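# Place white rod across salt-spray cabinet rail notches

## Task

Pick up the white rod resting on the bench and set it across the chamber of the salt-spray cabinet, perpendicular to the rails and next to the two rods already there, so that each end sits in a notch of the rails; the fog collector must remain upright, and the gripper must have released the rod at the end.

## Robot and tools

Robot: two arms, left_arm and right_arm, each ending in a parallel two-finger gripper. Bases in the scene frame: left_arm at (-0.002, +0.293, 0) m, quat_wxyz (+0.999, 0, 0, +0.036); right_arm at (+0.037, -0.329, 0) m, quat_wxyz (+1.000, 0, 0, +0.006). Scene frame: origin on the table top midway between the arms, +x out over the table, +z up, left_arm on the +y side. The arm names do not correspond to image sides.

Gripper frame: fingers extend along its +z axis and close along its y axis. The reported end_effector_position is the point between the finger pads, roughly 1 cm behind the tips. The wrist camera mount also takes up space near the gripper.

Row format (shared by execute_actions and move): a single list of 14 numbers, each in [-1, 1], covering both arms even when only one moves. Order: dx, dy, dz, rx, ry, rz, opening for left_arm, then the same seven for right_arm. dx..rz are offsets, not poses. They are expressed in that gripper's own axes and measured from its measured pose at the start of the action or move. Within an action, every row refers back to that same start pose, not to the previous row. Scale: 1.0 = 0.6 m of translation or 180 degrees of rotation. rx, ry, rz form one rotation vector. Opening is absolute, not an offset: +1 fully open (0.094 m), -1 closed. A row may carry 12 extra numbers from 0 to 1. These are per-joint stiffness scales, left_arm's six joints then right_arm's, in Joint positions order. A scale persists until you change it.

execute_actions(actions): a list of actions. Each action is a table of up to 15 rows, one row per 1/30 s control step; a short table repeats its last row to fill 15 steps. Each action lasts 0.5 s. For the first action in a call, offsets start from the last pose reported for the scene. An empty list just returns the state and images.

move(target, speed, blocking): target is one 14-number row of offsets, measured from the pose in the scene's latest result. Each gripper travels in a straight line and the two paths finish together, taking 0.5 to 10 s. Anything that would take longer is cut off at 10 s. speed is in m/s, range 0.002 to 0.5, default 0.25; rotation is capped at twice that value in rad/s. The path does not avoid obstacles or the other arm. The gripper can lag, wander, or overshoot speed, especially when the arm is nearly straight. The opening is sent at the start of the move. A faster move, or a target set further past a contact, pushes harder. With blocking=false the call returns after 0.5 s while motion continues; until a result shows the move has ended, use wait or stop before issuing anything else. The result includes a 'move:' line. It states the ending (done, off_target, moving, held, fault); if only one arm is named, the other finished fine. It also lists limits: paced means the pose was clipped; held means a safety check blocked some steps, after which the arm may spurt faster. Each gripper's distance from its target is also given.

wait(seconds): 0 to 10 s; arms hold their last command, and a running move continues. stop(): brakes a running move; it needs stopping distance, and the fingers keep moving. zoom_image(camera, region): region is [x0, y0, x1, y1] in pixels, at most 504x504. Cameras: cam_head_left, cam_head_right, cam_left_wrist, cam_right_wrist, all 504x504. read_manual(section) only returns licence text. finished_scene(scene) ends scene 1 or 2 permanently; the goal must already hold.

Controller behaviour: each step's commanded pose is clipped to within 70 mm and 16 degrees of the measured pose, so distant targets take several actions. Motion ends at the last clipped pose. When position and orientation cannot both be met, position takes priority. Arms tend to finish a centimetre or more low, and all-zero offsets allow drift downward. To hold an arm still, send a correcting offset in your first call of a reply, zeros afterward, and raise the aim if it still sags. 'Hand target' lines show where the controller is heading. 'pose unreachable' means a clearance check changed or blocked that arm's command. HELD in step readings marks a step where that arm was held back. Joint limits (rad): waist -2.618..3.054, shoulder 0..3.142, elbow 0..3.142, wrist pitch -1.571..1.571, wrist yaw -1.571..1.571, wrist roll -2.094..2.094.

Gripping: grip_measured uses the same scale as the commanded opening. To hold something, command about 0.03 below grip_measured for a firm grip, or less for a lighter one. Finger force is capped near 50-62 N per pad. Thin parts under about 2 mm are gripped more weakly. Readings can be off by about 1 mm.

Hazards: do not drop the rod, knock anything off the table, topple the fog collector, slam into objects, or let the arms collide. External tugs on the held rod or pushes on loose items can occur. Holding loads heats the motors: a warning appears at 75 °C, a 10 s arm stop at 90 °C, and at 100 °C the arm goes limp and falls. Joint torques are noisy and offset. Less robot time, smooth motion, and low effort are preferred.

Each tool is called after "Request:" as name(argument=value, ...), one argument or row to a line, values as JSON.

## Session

Request:
execute_actions(
  actions=[],
)

Scene clock: 0.00 s.
left_arm: end_effector_position=(+0.4141, +0.2268, +0.2933) grip_measured=+1.000 end_effector_quat_wxyz=(+0.587, -0.613, +0.528, -0.017) | right_arm: end_effector_position=(+0.6365, -0.5923, +0.1247) grip_measured=+1.000 end_effector_quat_wxyz=(+0.654, +0.088, +0.642, +0.390)
Joint positions: left_arm=[-0.64   1.779  1.674 -0.981 -1.212 -1.947  0.094] | right_arm=[-0.663  2.796  1.995  1.119 -1.03   0.949  0.094]
Joint velocities: left_arm=[-0.012 -0.002 -0.007  0.051 -0.022  0.022  0.   ] | right_arm=[ 0.012 -0.012 -0.017  0.051 -0.051 -0.051  0.   ]
Joint torques (N m, as the arm reports them, + toward a larger angle): no reading
Motor temperatures (°C, as the motors report them): left_arm=[26 31 29 32 26 27] | right_arm=[27 30 30 30 26 29]
Hand target (left_arm): +0.412, +0.230, +0.297; +0.593, -0.609, +0.527, -0.009
Hand target (right_arm): +0.637, -0.593, +0.130; +0.658, +0.084, +0.640, +0.387
Joint stiffness scale: left_arm=[1. 1. 1. 1. 1. 1.] | right_arm=[1. 1. 1. 1. 1. 1.]

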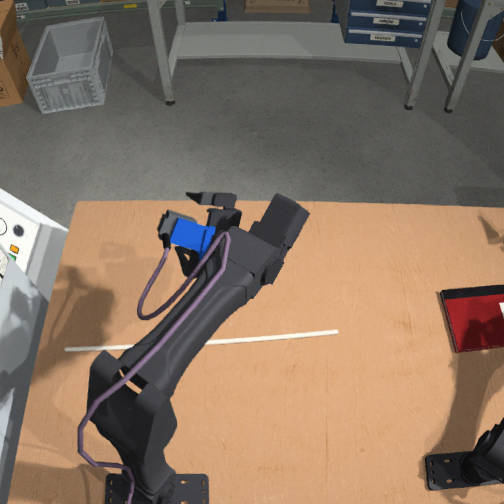

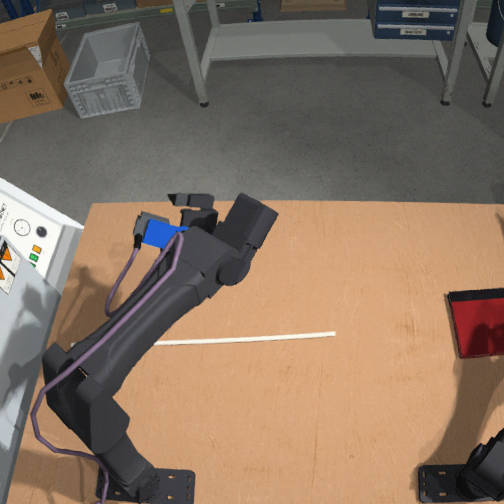

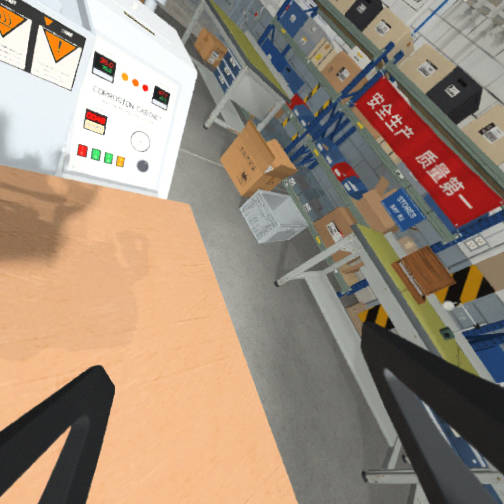

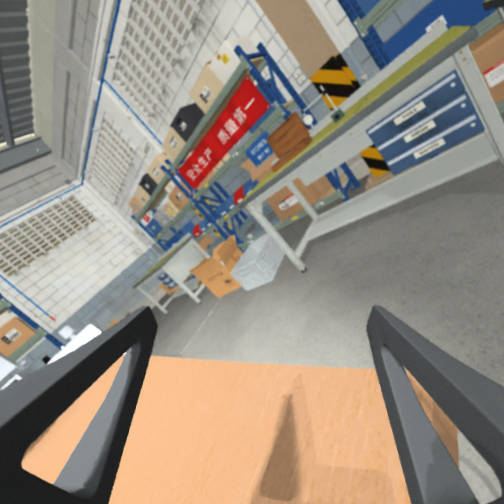

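Request:
move(
  target=[0,0,0,0,0,0.9,1, 0.256,0.904,-0.213,-0.22,0.108,-0.103,1],
  speed=0.5,
)

Scene clock: 8.50 s.
left_arm: end_effector_position=(+0.4171, +0.2245, +0.2887) grip_measured=+1.000 end_effector_quat_wxyz=(+0.102, +0.432, +0.688, +0.575) | right_arm: end_effector_position=(+0.2822, -0.1767, +0.3034) grip_measured=+1.000 end_effector_quat_wxyz=(+0.572, -0.305, +0.586, +0.487)
Joint positions: left_arm=[-0.64   1.802  1.692 -0.998 -1.206  0.877  0.094] | right_arm=[-0.08   0.995  0.407  0.976 -1.228  0.594  0.094]
Joint velocities: left_arm=[-0.017 -0.017  0.007 -0.051 -0.037 -0.066  0.   ] | right_arm=[ 0.012 -0.002 -0.007 -0.022  0.066  0.022  0.   ]
Joint torques (N m, as the arm reports them, + toward a larger angle): left_arm=[ -0.05 -12.84   4.8    0.94  -0.51   0.  ] | right_arm=[ 0.63 -2.65  7.81  1.07  0.34 -0.05]
Motor temperatures (°C, as the motors report them): left_arm=[26 33 31 32 27 27] | right_arm=[27 34 31 31 26 29]
Hand target (left_arm): +0.414, +0.227, +0.293; +0.108, +0.426, +0.689, +0.577
Hand target (right_arm): +0.281, -0.176, +0.312; +0.579, -0.307, +0.581, +0.482
Off the commanded pose (left_arm): 0.006 m, 1 deg.
Off the commanded pose (right_arm): 0.016 m, 2 deg.
Joint stiffness scale: left_arm=[1. 1. 1. 1. 1. 1.] | right_arm=[1. 1. 1. 1. 1. 1.]
move: off_target (right_arm)

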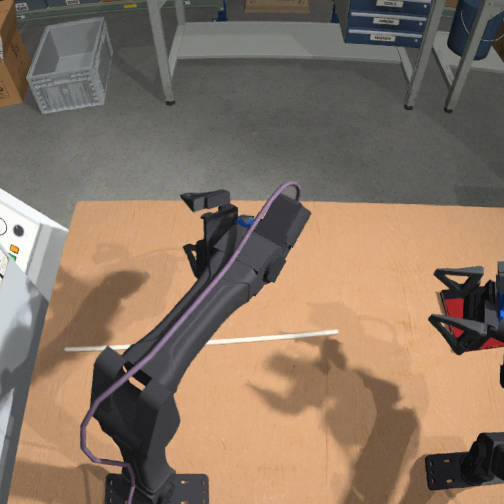

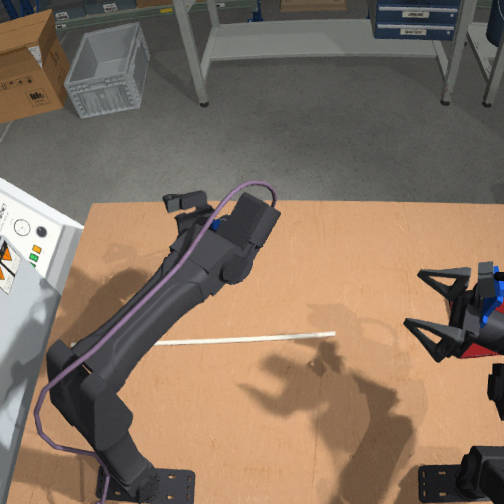

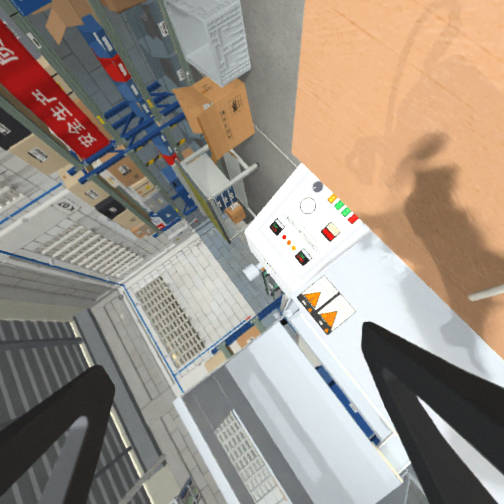

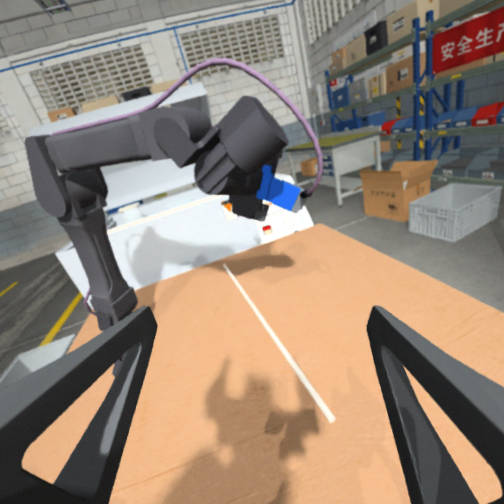

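Request:
move(
  target=[0.028,-0.352,-0.055,0.335,-0.216,0.103,1, -0.115,0.541,0.237,-0.117,0.054,-0.063,1],
  speed=0.4,
)

Scene clock: 12.43 s.
left_arm: end_effector_position=(+0.2951, +0.2152, +0.1266) grip_measured=+1.000 end_effector_quat_wxyz=(+0.026, +0.682, +0.731, +0.019) | right_arm: end_effector_position=(+0.0418, +0.0551, +0.4482) grip_measured=+1.000 end_effector_quat_wxyz=(+0.501, -0.509, +0.499, +0.491)
Joint positions: left_arm=[-0.338  1.645  1.375 -1.238 -0.009  1.238  0.094] | right_arm=[ 1.532  1.112  1.267 -0.172 -0.027 -0.02   0.094]
Joint velocities: left_arm=[-0.007 -0.002 -0.007  0.037  0.022  0.037  0.   ] | right_arm=[ 0.007  0.012 -0.002  0.007  0.007 -0.007  0.   ]
Joint torques (N m, as the arm reports them, + toward a larger angle): left_arm=[ 0.69 -7.46  4.42  0.13  0.21  0.06] | right_arm=[ 0.74 -1.82  8.57  1.69  0.03 -0.02]
Motor temperatures (°C, as the motors report them): left_arm=[26 34 31 32 27 27] | right_arm=[27 33 32 32 26 29]
Hand target (left_arm): +0.287, +0.217, +0.119; +0.010, +0.682, +0.731, -0.001
Hand target (right_arm): +0.041, +0.055, +0.448; +0.499, -0.514, +0.502, +0.485
Off the commanded pose (left_arm): 0.013 m, 4 deg.
Off the commanded pose (right_arm): 0.015 m, 1 deg.
Joint stiffness scale: left_arm=[1. 1. 1. 1. 1. 1.] | right_arm=[1. 1. 1. 1. 1. 1.]
move: off_target (left_arm, right_arm)

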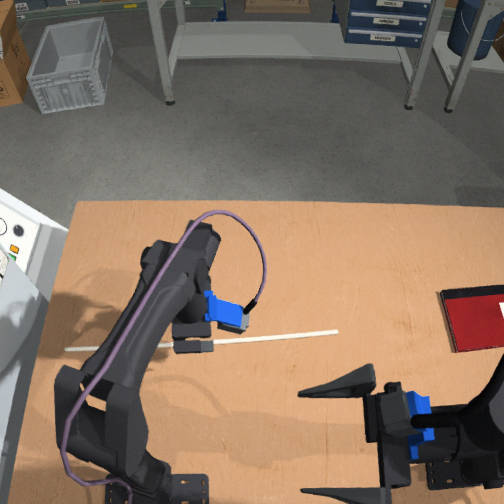

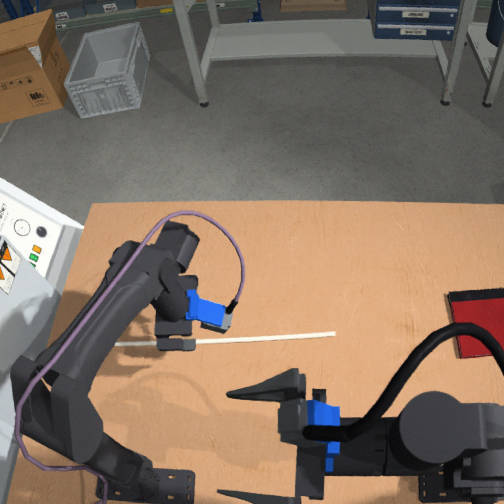

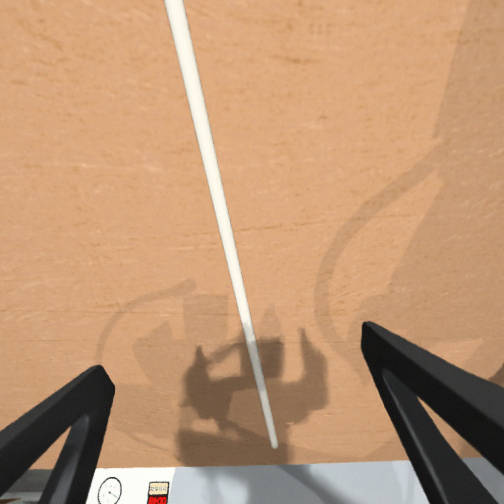

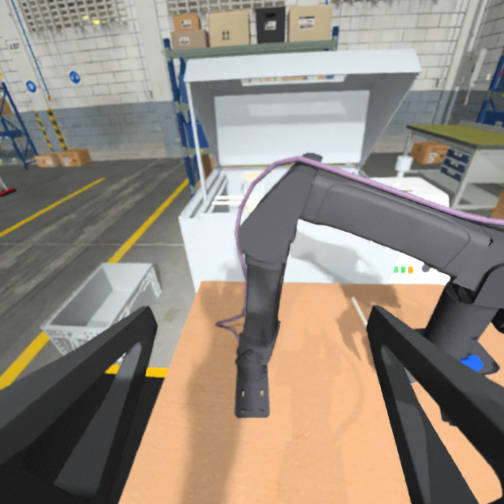

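Request:
move(
  target=[0.019,-0.0145,0.169,0.02,0,-0.02,0.0, 0,0,0,0,0,0,1],
  speed=0.2,
)

Scene clock: 15.10 s.
left_arm: end_effector_position=(+0.2940, +0.2261, +0.0296) grip_measured=+0.001 end_effector_quat_wxyz=(+0.004, +0.665, +0.747, +0.004) | right_arm: end_effector_position=(+0.0422, +0.0550, +0.4479) grip_measured=+1.000 end_effector_quat_wxyz=(+0.501, -0.509, +0.500, +0.490)
Joint positions: left_arm=[-0.301  1.759  1.112 -0.913 -0.004  1.227  0.047] | right_arm=[ 1.532  1.112  1.267 -0.173 -0.025 -0.02   0.094]
Joint velocities: left_arm=[-0.002 -0.012 -0.002  0.022 -0.037 -0.022 -0.001] | right_arm=[ 0.002  0.007  0.007 -0.022 -0.037  0.007  0.   ]
Joint torques (N m, as the arm reports them, + toward a larger angle): left_arm=[ 0.8  -8.69  4.29  0.31  0.21 -0.07] | right_arm=[ 0.   -2.32  6.72  1.95 -0.06  0.01]
Motor temperatures (°C, as the motors report them): left_arm=[26 34 31 32 27 27] | right_arm=[27 33 32 32 26 29]
Hand target (left_arm): +0.293, +0.226, +0.025; +0.006, +0.659, +0.752, -0.005
Hand target (right_arm): +0.042, +0.055, +0.448; +0.501, -0.509, +0.499, +0.491
Off the commanded pose (left_arm): 0.005 m, 1 deg.
Off the commanded pose (right_arm): 0.000 m, 0 deg.
Joint stiffness scale: left_arm=[1. 1. 1. 1. 1. 1.] | right_arm=[1. 1. 1. 1. 1. 1.]
move: done

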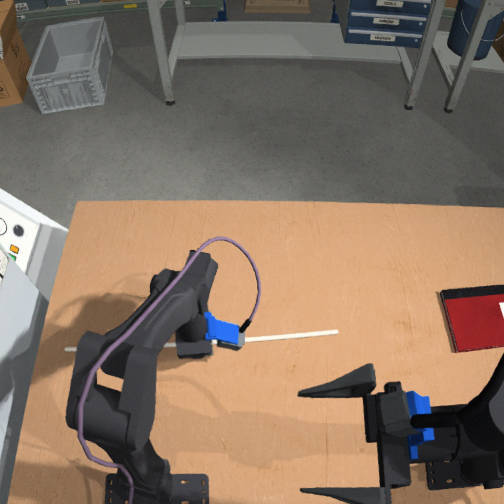

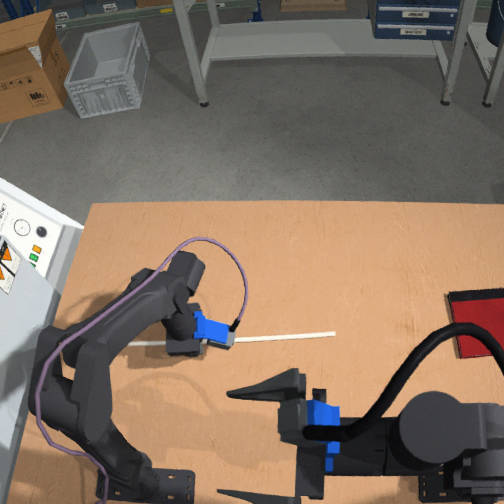

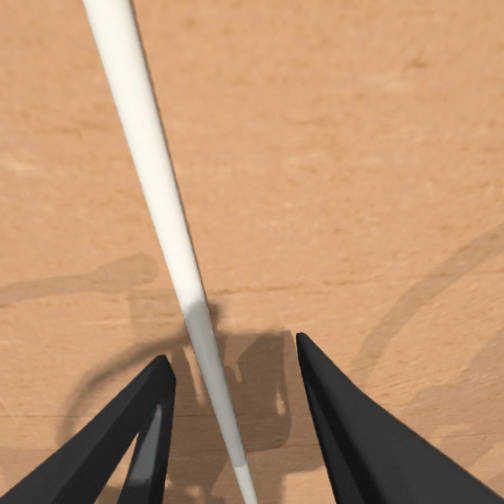

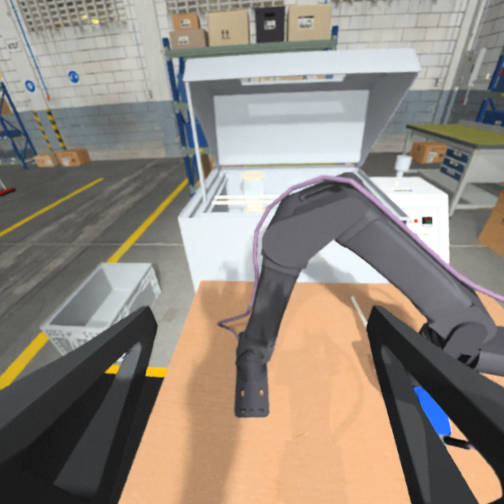

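Request:
move(
  target=[0,0.018,0.034,0,0,0.008,-0.3, 0,0,0,0,0,0,1],
  speed=0.08,
)

Scene clock: 16.27 s.
left_arm: end_effector_position=(+0.3029, +0.2240, +0.0136) grip_measured=-0.299 end_effector_quat_wxyz=(+0.005, +0.676, +0.737, +0.005) | right_arm: end_effector_position=(+0.0422, +0.0550, +0.4479) grip_measured=+1.000 end_effector_quat_wxyz=(+0.501, -0.509, +0.500, +0.490)
Joint positions: left_arm=[-0.301  1.815  1.112 -0.854 -0.004  1.258  0.033] | right_arm=[ 1.532  1.112  1.267 -0.173 -0.025 -0.02   0.094]
Joint velocities: left_arm=[ 0.002  0.002  0.012 -0.007  0.007 -0.051 -0.001] | right_arm=[ 0.002 -0.022 -0.017 -0.022  0.022  0.022  0.   ]
Joint torques (N m, as the arm reports them, + toward a larger angle): left_arm=[ 1.06 -8.57  4.84  0.32  0.03  0.08] | right_arm=[ 0.04 -2.37  6.74  1.93 -0.03  0.02]
Motor temperatures (°C, as the motors report them): left_arm=[26 34 31 32 26 27] | right_arm=[27 33 32 33 26 29]
Hand target (left_arm): +0.305, +0.228, +0.010; +0.004, +0.674, +0.738, +0.004
Hand target (right_arm): +0.042, +0.055, +0.448; +0.501, -0.509, +0.500, +0.490
Off the commanded pose (left_arm): 0.006 m, 0 deg.
Off the commanded pose (right_arm): 0.000 m, 0 deg.
Joint stiffness scale: left_arm=[1. 1. 1. 1. 1. 1.] | right_arm=[1. 1. 1. 1. 1. 1.]
move: done

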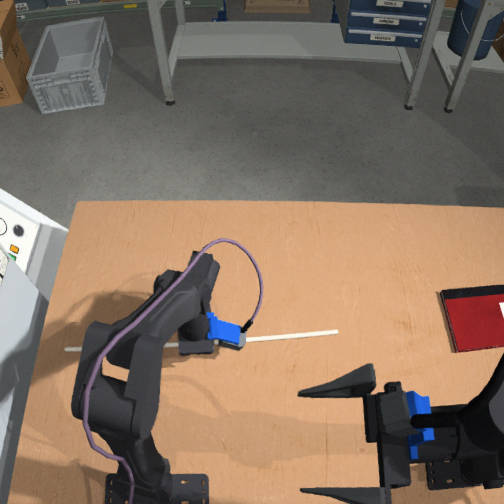

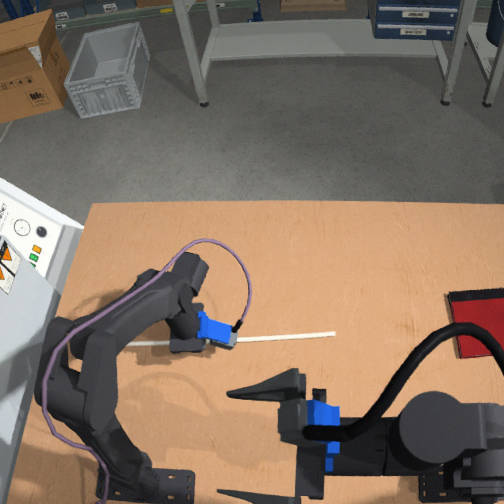

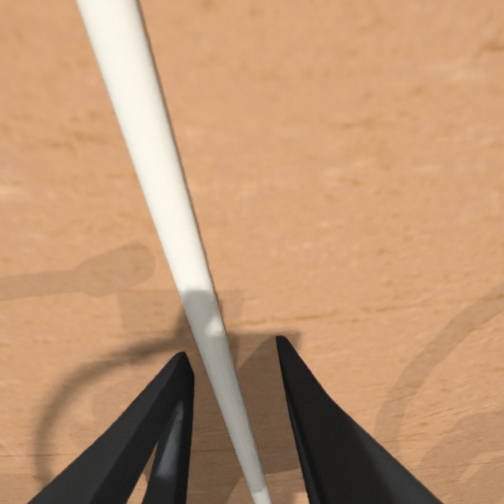

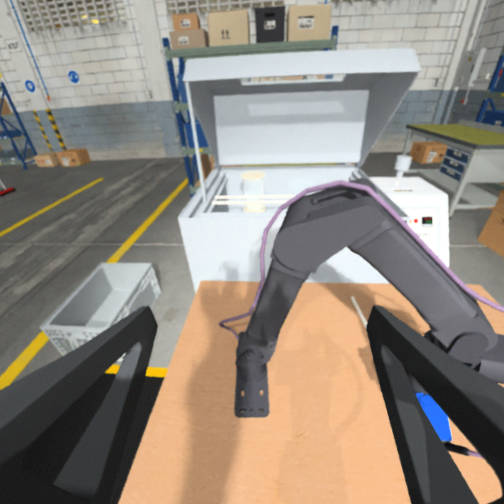

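Request:
execute_actions(
  actions=[
    [[0,0.011,0.013,0,0,0,-0.4, 0,0,0,0,0,0,1]],
    [[0,0.002,0.004,0,0,0,-0.6, 0,0,0,0,0,0,1],[0,0.002,0.004,0,0,0,-0.7, 0,0,0,0,0,0,1],[0,0.002,0.004,0,0,0,-0.75, 0,0,0,0,0,0,1],[0,0.002,0.004,0,0,0,-0.78, 0,0,0,0,0,0,1],[0,0.002,0.004,0,0,0,-0.8, 0,0,0,0,0,0,1],[0,0.002,0.004,0,0,0,-0.82, 0,0,0,0,0,0,1],[0,0.002,0.004,0,0,0,-0.85, 0,0,0,0,0,0,1]],
  ],
)

Scene clock: 17.70 s.
left_arm: end_effector_position=(+0.3034, +0.2239, +0.0111) grip_measured=-0.824 end_effector_quat_wxyz=(+0.003, +0.677, +0.736, +0.004) | right_arm: end_effector_position=(+0.0422, +0.0550, +0.4479) grip_measured=+1.000 end_effector_quat_wxyz=(+0.501, -0.509, +0.500, +0.490)
Joint positions: left_arm=[-0.301  1.825  1.113 -0.85  -0.004  1.259  0.008] | right_arm=[ 1.532  1.112  1.267 -0.173 -0.025 -0.02   0.094]
Joint velocities: left_arm=[ 0.022 -0.012  0.002  0.007  0.022 -0.051 -0.002] | right_arm=[-0.002  0.022 -0.012 -0.007  0.066 -0.051  0.   ]
Joint torques (N m, as the arm reports them, + toward a larger angle): left_arm=[ 0.06 -9.11  4.85  0.34  0.02  0.01] | right_arm=[-0.04 -2.34  6.73  1.93 -0.03  0.01]
Motor temperatures (°C, as the motors report them): left_arm=[26 34 31 32 26 27] | right_arm=[27 33 32 33 26 29]
Hand target (left_arm): +0.305, +0.224, +0.009; +0.004, +0.677, +0.736, +0.005
Hand target (right_arm): +0.042, +0.055, +0.448; +0.501, -0.509, +0.500, +0.490
Off the commanded pose (left_arm): 0.003 m, 0 deg.
Off the commanded pose (right_arm): 0.000 m, 0 deg.
Joint stiffness scale: left_arm=[1. 1. 1. 1. 1. 1.] | right_arm=[1. 1. 1. 1. 1. 1.]
Step readings (end_effector_position; steps 1 to 15: 1st action; 16 to 30: 2nd action):
0: left_arm (+0.3033, +0.2239, +0.0136) | right_arm (+0.0422, +0.0550, +0.4479)
1: left_arm (+0.3033, +0.2239, +0.0132) | right_arm (+0.0422, +0.0550, +0.4479)
2: left_arm (+0.3037, +0.2238, +0.0122) | right_arm (+0.0422, +0.0550, +0.4479)
4: left_arm (+0.3042, +0.2237, +0.0111) | right_arm (+0.0422, +0.0550, +0.4479)
8: left_arm (+0.3042, +0.2237, +0.0111) | right_arm (+0.0422, +0.0550, +0.4479)
15: left_arm (+0.3042, +0.2237, +0.0111) | right_arm (+0.0422, +0.0550, +0.4479)
16: left_arm (+0.3041, +0.2237, +0.0111) | right_arm (+0.0422, +0.0550, +0.4479)
17: left_arm (+0.3037, +0.2238, +0.0111) | right_arm (+0.0422, +0.0550, +0.4479)
19: left_arm (+0.3034, +0.2239, +0.0111) | right_arm (+0.0422, +0.0550, +0.4479)
23: left_arm (+0.3034, +0.2239, +0.0111) | right_arm (+0.0422, +0.0550, +0.4479)
30: end_effector_position above

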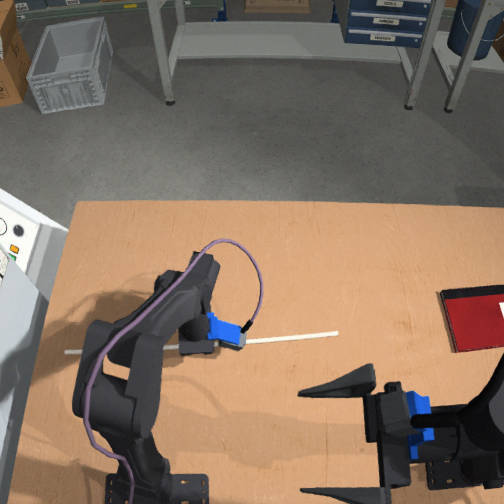

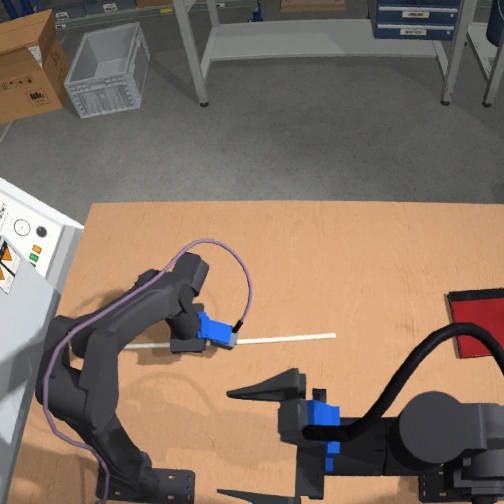

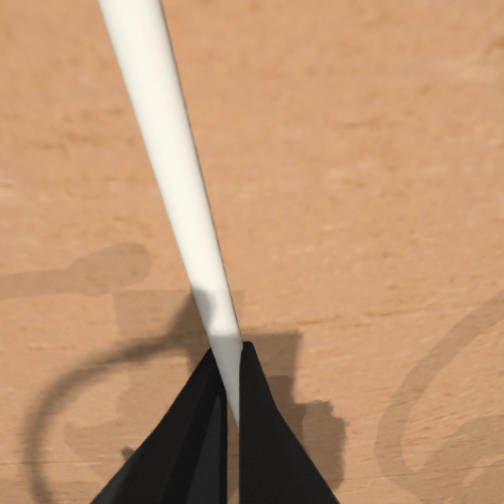

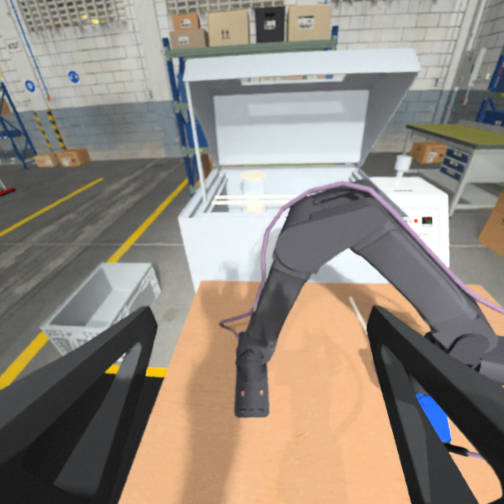

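Request:
move(
  target=[0.131,-0.04,-0.432,-0.149,0.054,-0.218,-0.856, 0,0,0,0,0,0,1],
  speed=0.25,
)

Scene clock: 21.67 s.
left_arm: end_effector_position=(+0.2683, +0.2961, +0.2580) grip_measured=-0.824 end_effector_quat_wxyz=(+0.082, +0.378, +0.896, +0.217) | right_arm: end_effector_position=(+0.0422, +0.0550, +0.4479) grip_measured=+1.000 end_effector_quat_wxyz=(+0.501, -0.509, +0.500, +0.490)
Joint positions: left_arm=[-0.329  1.404  1.599 -1.525 -0.407  0.592  0.008] | right_arm=[ 1.532  1.112  1.267 -0.173 -0.025 -0.02   0.094]
Joint velocities: left_arm=[-0.007 -0.002 -0.007  0.007 -0.037 -0.037  0.   ] | right_arm=[ 0.007 -0.002 -0.017 -0.022  0.007 -0.007  0.   ]
Joint torques (N m, as the arm reports them, + toward a larger angle): left_arm=[-1.02 -6.    6.94  0.53 -0.34 -0.1 ] | right_arm=[ 0.02 -2.34  6.76  1.93 -0.03  0.01]
Motor temperatures (°C, as the motors report them): left_arm=[26 34 31 32 26 27] | right_arm=[27 32 33 34 26 29]
Hand target (left_arm): +0.268, +0.296, +0.268; +0.094, +0.373, +0.895, +0.227
Hand target (right_arm): +0.042, +0.055, +0.448; +0.501, -0.509, +0.500, +0.490
Off the commanded pose (left_arm): 0.013 m, 2 deg.
Off the commanded pose (right_arm): 0.000 m, 0 deg.
Joint stiffness scale: left_arm=[1. 1. 1. 1. 1. 1.] | right_arm=[1. 1. 1. 1. 1. 1.]
move: off_target (left_arm)

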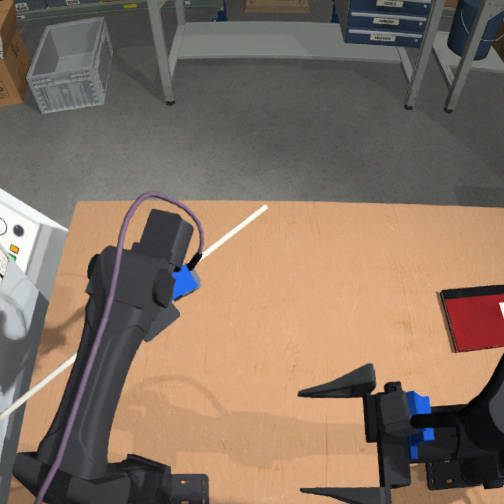

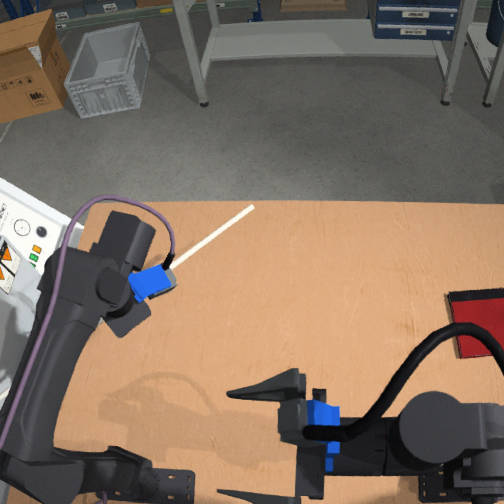

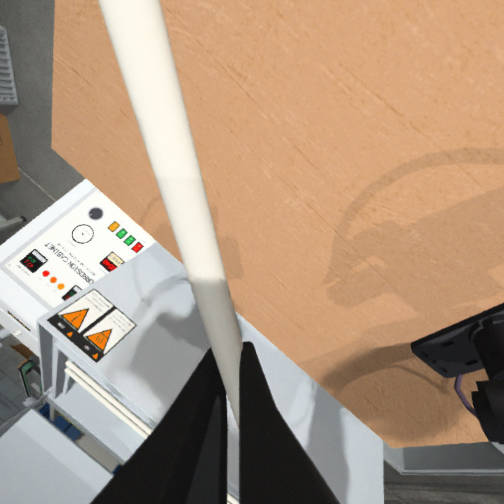

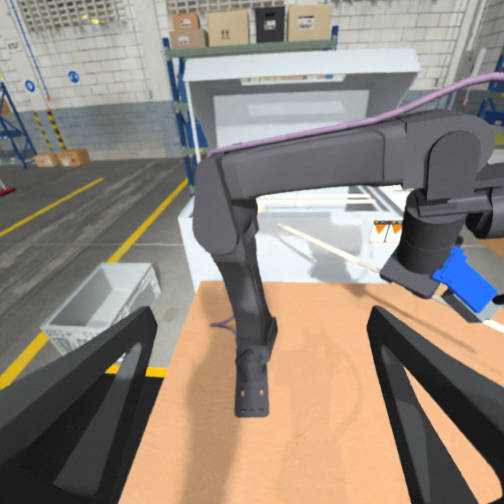

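Request:
move(
  target=[0.394,0.207,0.043,-0.030,0.122,-0.222,-0.856, -0.04,-0.133,0.108,0,0,0,1],
  speed=0.25,
)

Scene clock: 25.33 s.
left_arm: end_effector_position=(+0.1840, +0.5403, +0.2878) grip_measured=-0.824 end_effector_quat_wxyz=(-0.009, +0.004, +0.963, +0.271) | right_arm: end_effector_position=(+0.1216, +0.1203, +0.4664) grip_measured=+1.000 end_effector_quat_wxyz=(+0.498, -0.508, +0.506, +0.488)
Joint positions: left_arm=[ 0.609  1.494  1.767 -1.488 -0.426  0.769  0.008] | right_arm=[ 1.258  1.417  1.559 -0.172 -0.293 -0.02   0.094]
Joint velocities: left_arm=[-0.007 -0.002  0.012 -0.037  0.051 -0.037 -0.001] | right_arm=[-0.002 -0.007 -0.012  0.037  0.022 -0.022  0.   ]
Joint torques (N m, as the arm reports them, + toward a larger angle): left_arm=[ 0.55 -5.57  7.03  0.98 -0.18  0.03] | right_arm=[-0.59 -4.6   8.45  1.89 -0.1   0.04]
Motor temperatures (°C, as the motors report them): left_arm=[26 34 32 32 26 27] | right_arm=[27 32 33 35 26 29]
Hand target (left_arm): +0.188, +0.546, +0.296; +0.004, -0.001, +0.960, +0.281
Hand target (right_arm): +0.123, +0.120, +0.473; +0.499, -0.507, +0.502, +0.492
Off the commanded pose (left_arm): 0.014 m, 2 deg.
Off the commanded pose (right_arm): 0.006 m, 1 deg.
Joint stiffness scale: left_arm=[1. 1. 1. 1. 1. 1.] | right_arm=[1. 1. 1. 1. 1. 1.]
move: off_target (left_arm)

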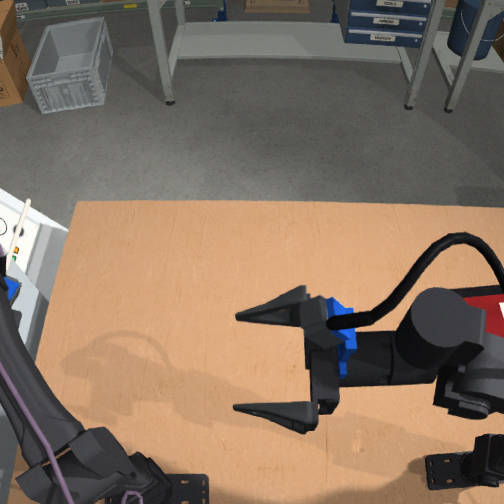

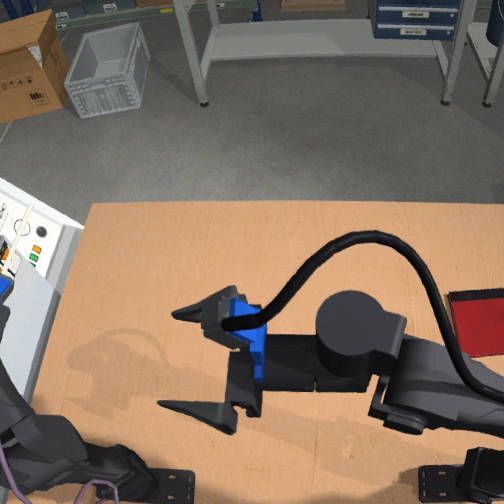

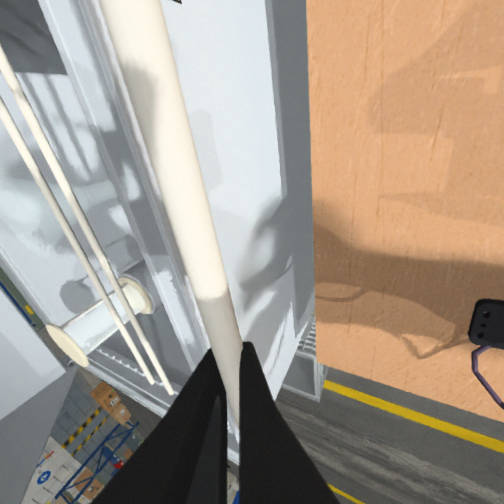

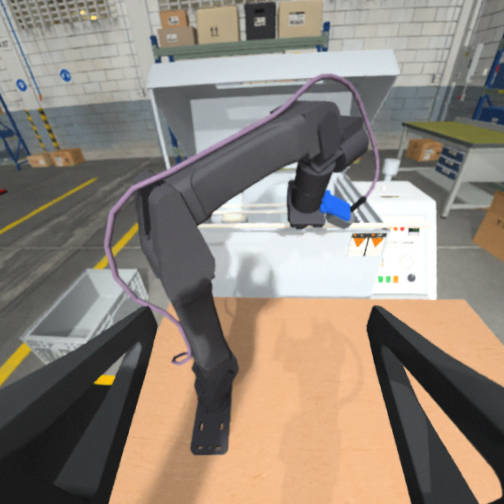

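Request:
zoom_image(
  camera="cam_left_wrist",
  region=[0, 150, 260, 440],
)

Request:
zoom_image(
  camera="cam_right_wrist",
  region=[130, 140, 450, 300],
)

Region (0, 150, 260, 440) of cam_left_wrist's 504x504 image, scaled by 1.738, with more detail than that image has; it fills the left 452 columns of this view, and the rest is white.

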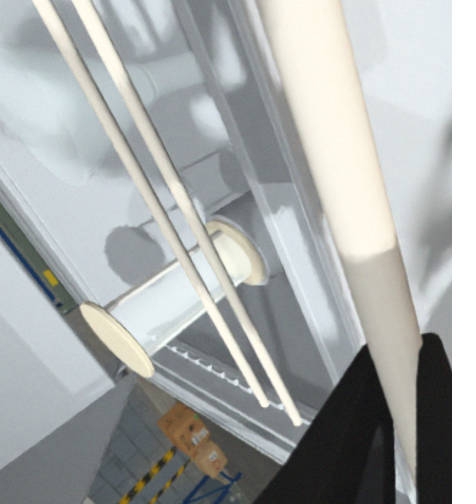

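Region (130, 140, 450, 300) of cam_right_wrist's 504x504 image, scaled by 1.575, with more detail than that image has.

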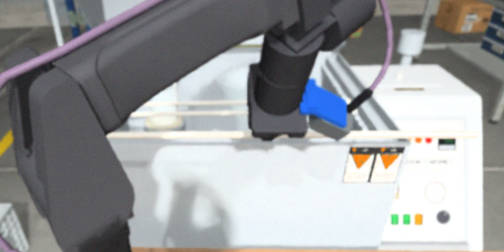

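Request:
move(
  target=[0.14,0.226,0.141,0,-0.0054,-0.0033,-0.856, -0.01,0,0,0,0,0,1],
  speed=0.2,
)

Scene clock: 28.30 s.
left_arm: end_effector_position=(+0.0978, +0.6954, +0.2831) grip_measured=-0.824 end_effector_quat_wxyz=(-0.005, +0.001, +0.964, +0.264) | right_arm: end_effector_position=(+0.1209, +0.1192, +0.4720) grip_measured=+1.000 end_effector_quat_wxyz=(+0.501, -0.507, +0.502, +0.491)
Joint positions: left_arm=[ 1.18   1.768  2.025 -1.318 -0.169  1.299  0.008] | right_arm=[ 1.258  1.417  1.571 -0.172 -0.295 -0.02   0.094]
Joint velocities: left_arm=[-0.007 -0.017  0.007 -0.037  0.007  0.022 -0.001] | right_arm=[-0.012  0.007 -0.007 -0.022 -0.022  0.007  0.   ]
Joint torques (N m, as the arm reports them, + toward a larger angle): left_arm=[ 0.2  -9.37  7.34  1.09  0.07  0.03] | right_arm=[ 0.05 -4.49  8.37  1.72 -0.01  0.02]
Motor temperatures (°C, as the motors report them): left_arm=[26 34 32 32 26 27] | right_arm=[27 32 33 35 26 29]
Hand target (left_arm): +0.100, +0.699, +0.291; +0.004, +0.002, +0.962, +0.273
Hand target (right_arm): +0.122, +0.120, +0.472; +0.498, -0.508, +0.506, +0.488
Off the commanded pose (left_arm): 0.007 m, 1 deg.
Off the commanded pose (right_arm): 0.001 m, 1 deg.
Joint stiffness scale: left_arm=[1. 1. 1. 1. 1. 1.] | right_arm=[1. 1. 1. 1. 1. 1.]
move: done

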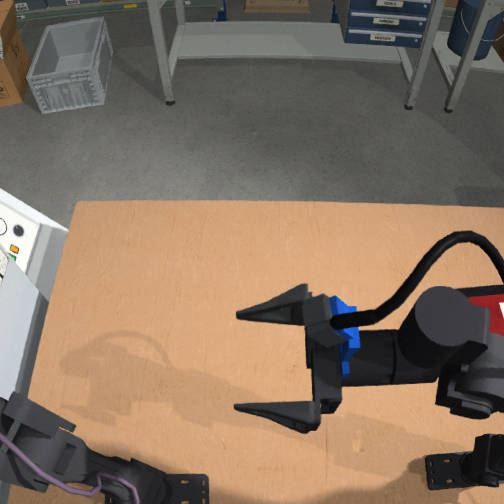

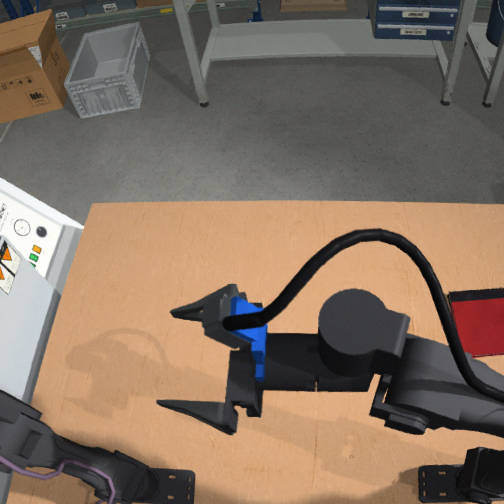

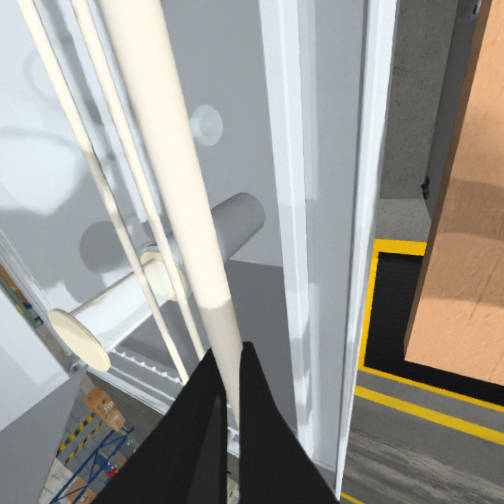

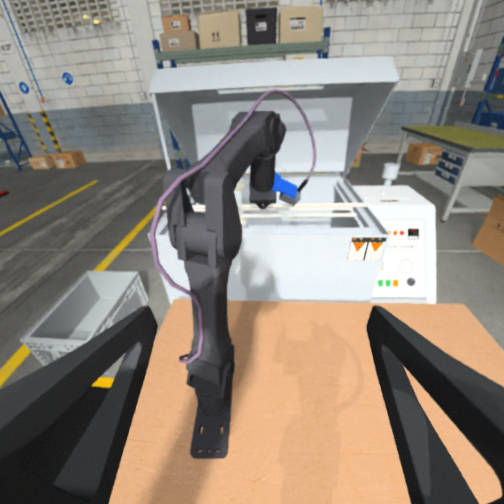

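Request:
zoom_image(
  camera="cam_right_wrist",
  region=[290, 170, 400, 250],
)

Request:
zoom_image(
  camera="cam_right_wrist",
  region=[130, 160, 250, 250],
)

Region (290, 170, 400, 250) of cam_right_wrist's 504x504 image, scaled by 4.582, with more detail than that image has; it fills the top 367 rows of this view, and the rest is white.

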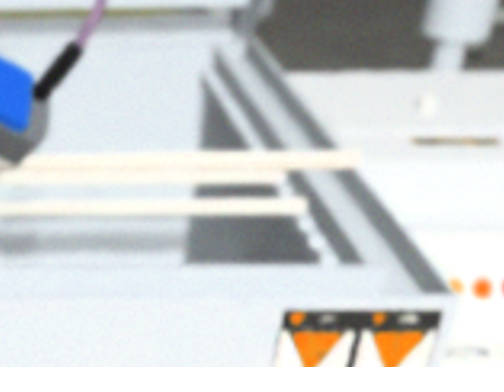

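Region (130, 160, 250, 250) of cam_right_wrist's 504x504 image, scaled by 4.200, with more detail than that image has; it fills the top 378 rows of this view, and the rest is white.

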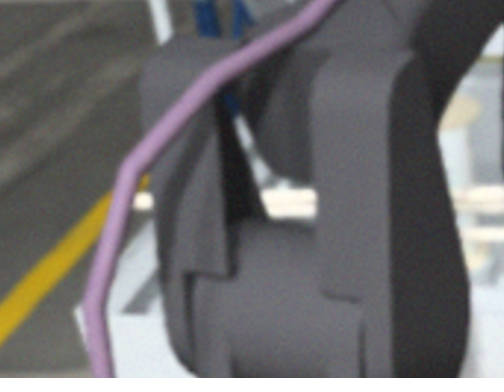

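Request:
move(
  target=[-0.029,0.096,0.145,0,-0.003,-0.002,-0.856, -0.05,0.25,0.033,0.044,0,0,1],
  speed=0.15,
)

Scene clock: 31.30 s.
left_arm: end_effector_position=(+0.1147, +0.7860, +0.2312) grip_measured=-0.824 end_effector_quat_wxyz=(-0.007, +0.002, +0.967, +0.255) | right_arm: end_effector_position=(-0.0344, +0.1385, +0.4989) grip_measured=+1.000 end_effector_quat_wxyz=(+0.538, -0.471, +0.526, +0.459)
Joint positions: left_arm=[ 1.21   2.13   2.323 -1.269 -0.153  1.326  0.008] | right_arm=[ 1.872  1.541  1.779 -0.236  0.448 -0.025  0.094]
Joint velocities: left_arm=[-0.012 -0.007 -0.007  0.066  0.037 -0.066 -0.   ] | right_arm=[ 0.007 -0.012  0.017 -0.022  0.066  0.037  0.   ]
Joint torques (N m, as the arm reports them, + toward a larger angle): left_arm=[  0.84 -13.61   7.5    1.07   0.07   0.03] | right_arm=[ 0.2  -5.61  8.21  1.65  0.05 -0.01]
Motor temperatures (°C, as the motors report them): left_arm=[26 35 32 33 26 27] | right_arm=[27 32 33 35 26 29]
Hand target (left_arm): +0.113, +0.790, +0.239; +0.000, -0.001, +0.964, +0.265
Hand target (right_arm): -0.033, +0.138, +0.499; +0.539, -0.475, +0.530, +0.451
Off the commanded pose (left_arm): 0.007 m, 1 deg.
Off the commanded pose (right_arm): 0.005 m, 1 deg.
Joint stiffness scale: left_arm=[1. 1. 1. 1. 1. 1.] | right_arm=[1. 1. 1. 1. 1. 1.]
move: done

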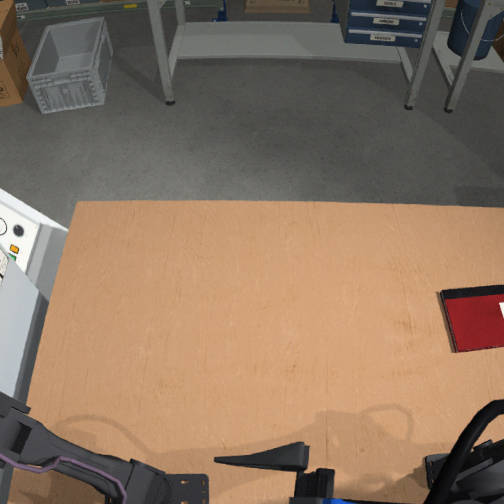

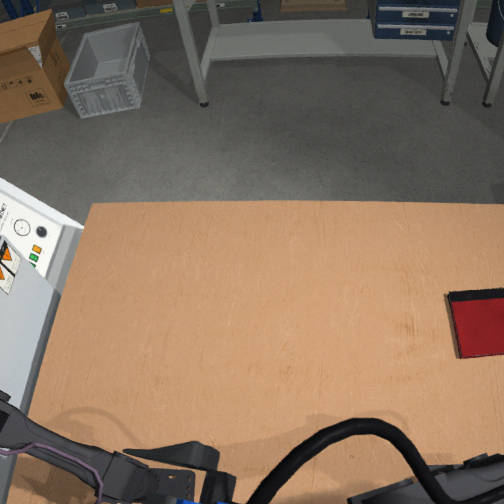

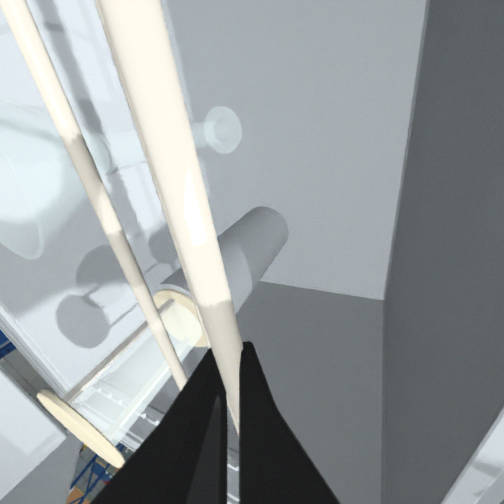

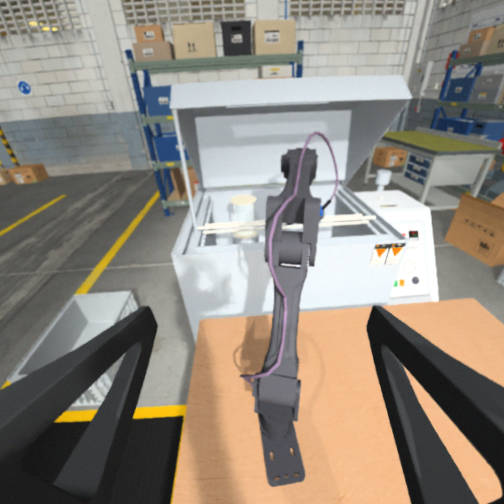

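Request:
zoom_image(
  camera="cam_right_wrist",
  region=[170, 190, 260, 260],
)

Request:
zoom_image(
  camera="cam_right_wrist",
  region=[320, 180, 410, 250],
)

Region (170, 190, 260, 260) of cam_right_wrist's 504x504 image, scaled by 5.600, with more detail than that image has.

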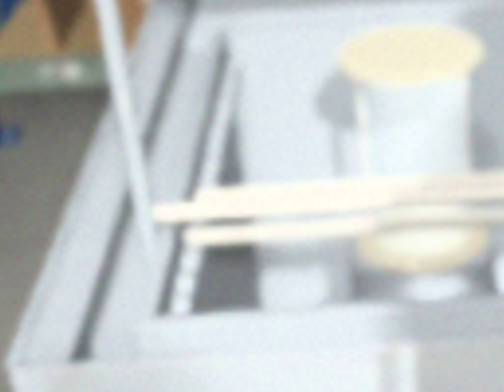

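Region (320, 180, 410, 250) of cam_right_wrist's 504x504 image, scaled by 5.600, with more detail than that image has.

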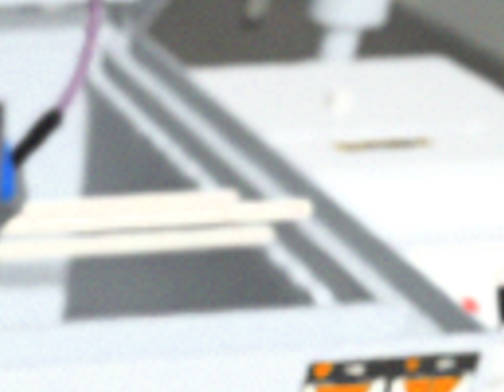

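Request:
move(
  target=[-0.005,0.0245,0.0445,-0.006,-0.004,-0.0025,-0.856, 0,0,0,0,0,0,1],
  speed=0.06,
)

Request:
zoom_image(
  camera="cam_right_wrist",
  region=[170, 190, 260, 260],
)

Request:
zoom_image(
  camera="cam_right_wrist",
  region=[320, 180, 410, 250],
)

Scene clock: 34.30 s.
left_arm: end_effector_position=(+0.1175, +0.8035, +0.2075) grip_measured=-0.824 end_effector_quat_wxyz=(-0.011, +0.004, +0.969, +0.248) | right_arm: end_effector_position=(-0.0340, +0.1384, +0.4986) grip_measured=+1.000 end_effector_quat_wxyz=(+0.539, -0.471, +0.527, +0.458)
Joint positions: left_arm=[ 1.214  2.204  2.348 -1.235 -0.154  1.333  0.008] | right_arm=[ 1.872  1.541  1.779 -0.237  0.45  -0.025  0.094]
Joint velocities: left_arm=[ 0.002 -0.007  0.002  0.022 -0.007 -0.066 -0.001] | right_arm=[-0.007 -0.007  0.012  0.066 -0.037 -0.081  0.   ]
Joint torques (N m, as the arm reports them, + toward a larger angle): left_arm=[  0.84 -14.14   7.59   1.22   0.09   0.03] | right_arm=[-0.03 -6.06  6.45  1.87 -0.04  0.  ]
Motor temperatures (°C, as the motors report them): left_arm=[26 36 33 33 26 27] | right_arm=[27 32 33 35 26 29]
Hand target (left_arm): +0.117, +0.812, +0.216; -0.001, +0.000, +0.964, +0.264
Hand target (right_arm): -0.034, +0.138, +0.499; +0.538, -0.471, +0.526, +0.459
Off the commanded pose (left_arm): 0.011 m, 2 deg.
Off the commanded pose (right_arm): 0.000 m, 0 deg.
Joint stiffness scale: left_arm=[1. 1. 1. 1. 1. 1.] | right_arm=[1. 1. 1. 1. 1. 1.]
move: off_target (left_arm)

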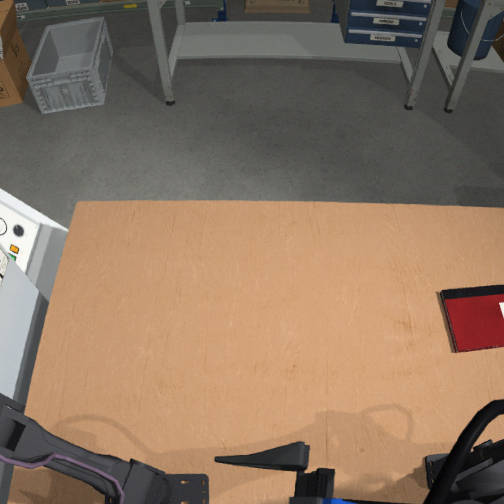

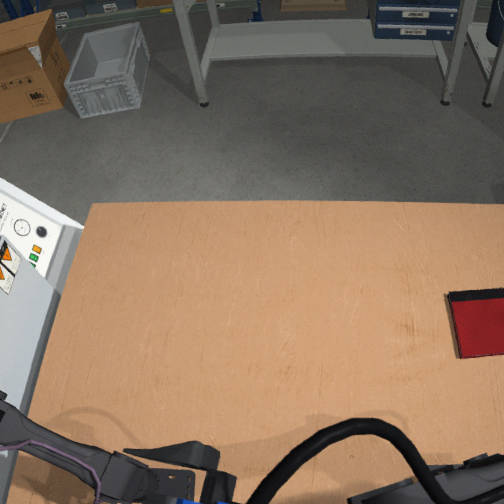

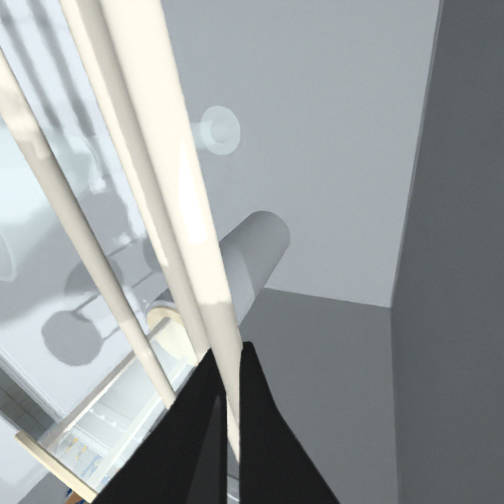

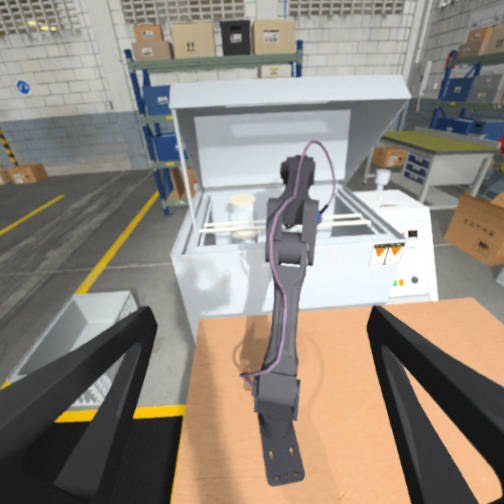

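Region (170, 190, 260, 260) of cam_right_wrist's 504x504 image, scaled by 5.600, with more detail than that image has.

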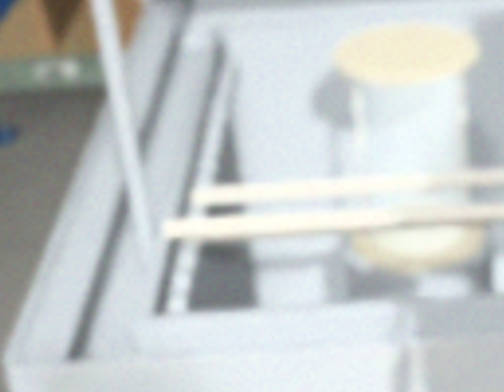

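Region (320, 180, 410, 250) of cam_right_wrist's 504x504 image, scaled by 5.600, with more detail than that image has.

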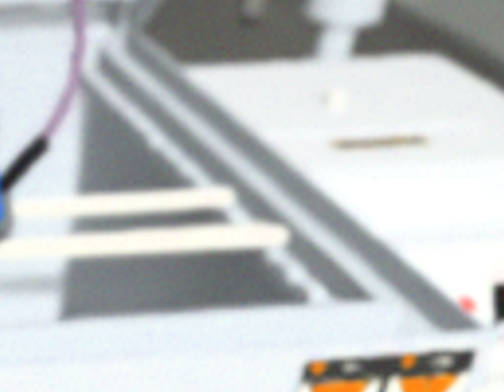

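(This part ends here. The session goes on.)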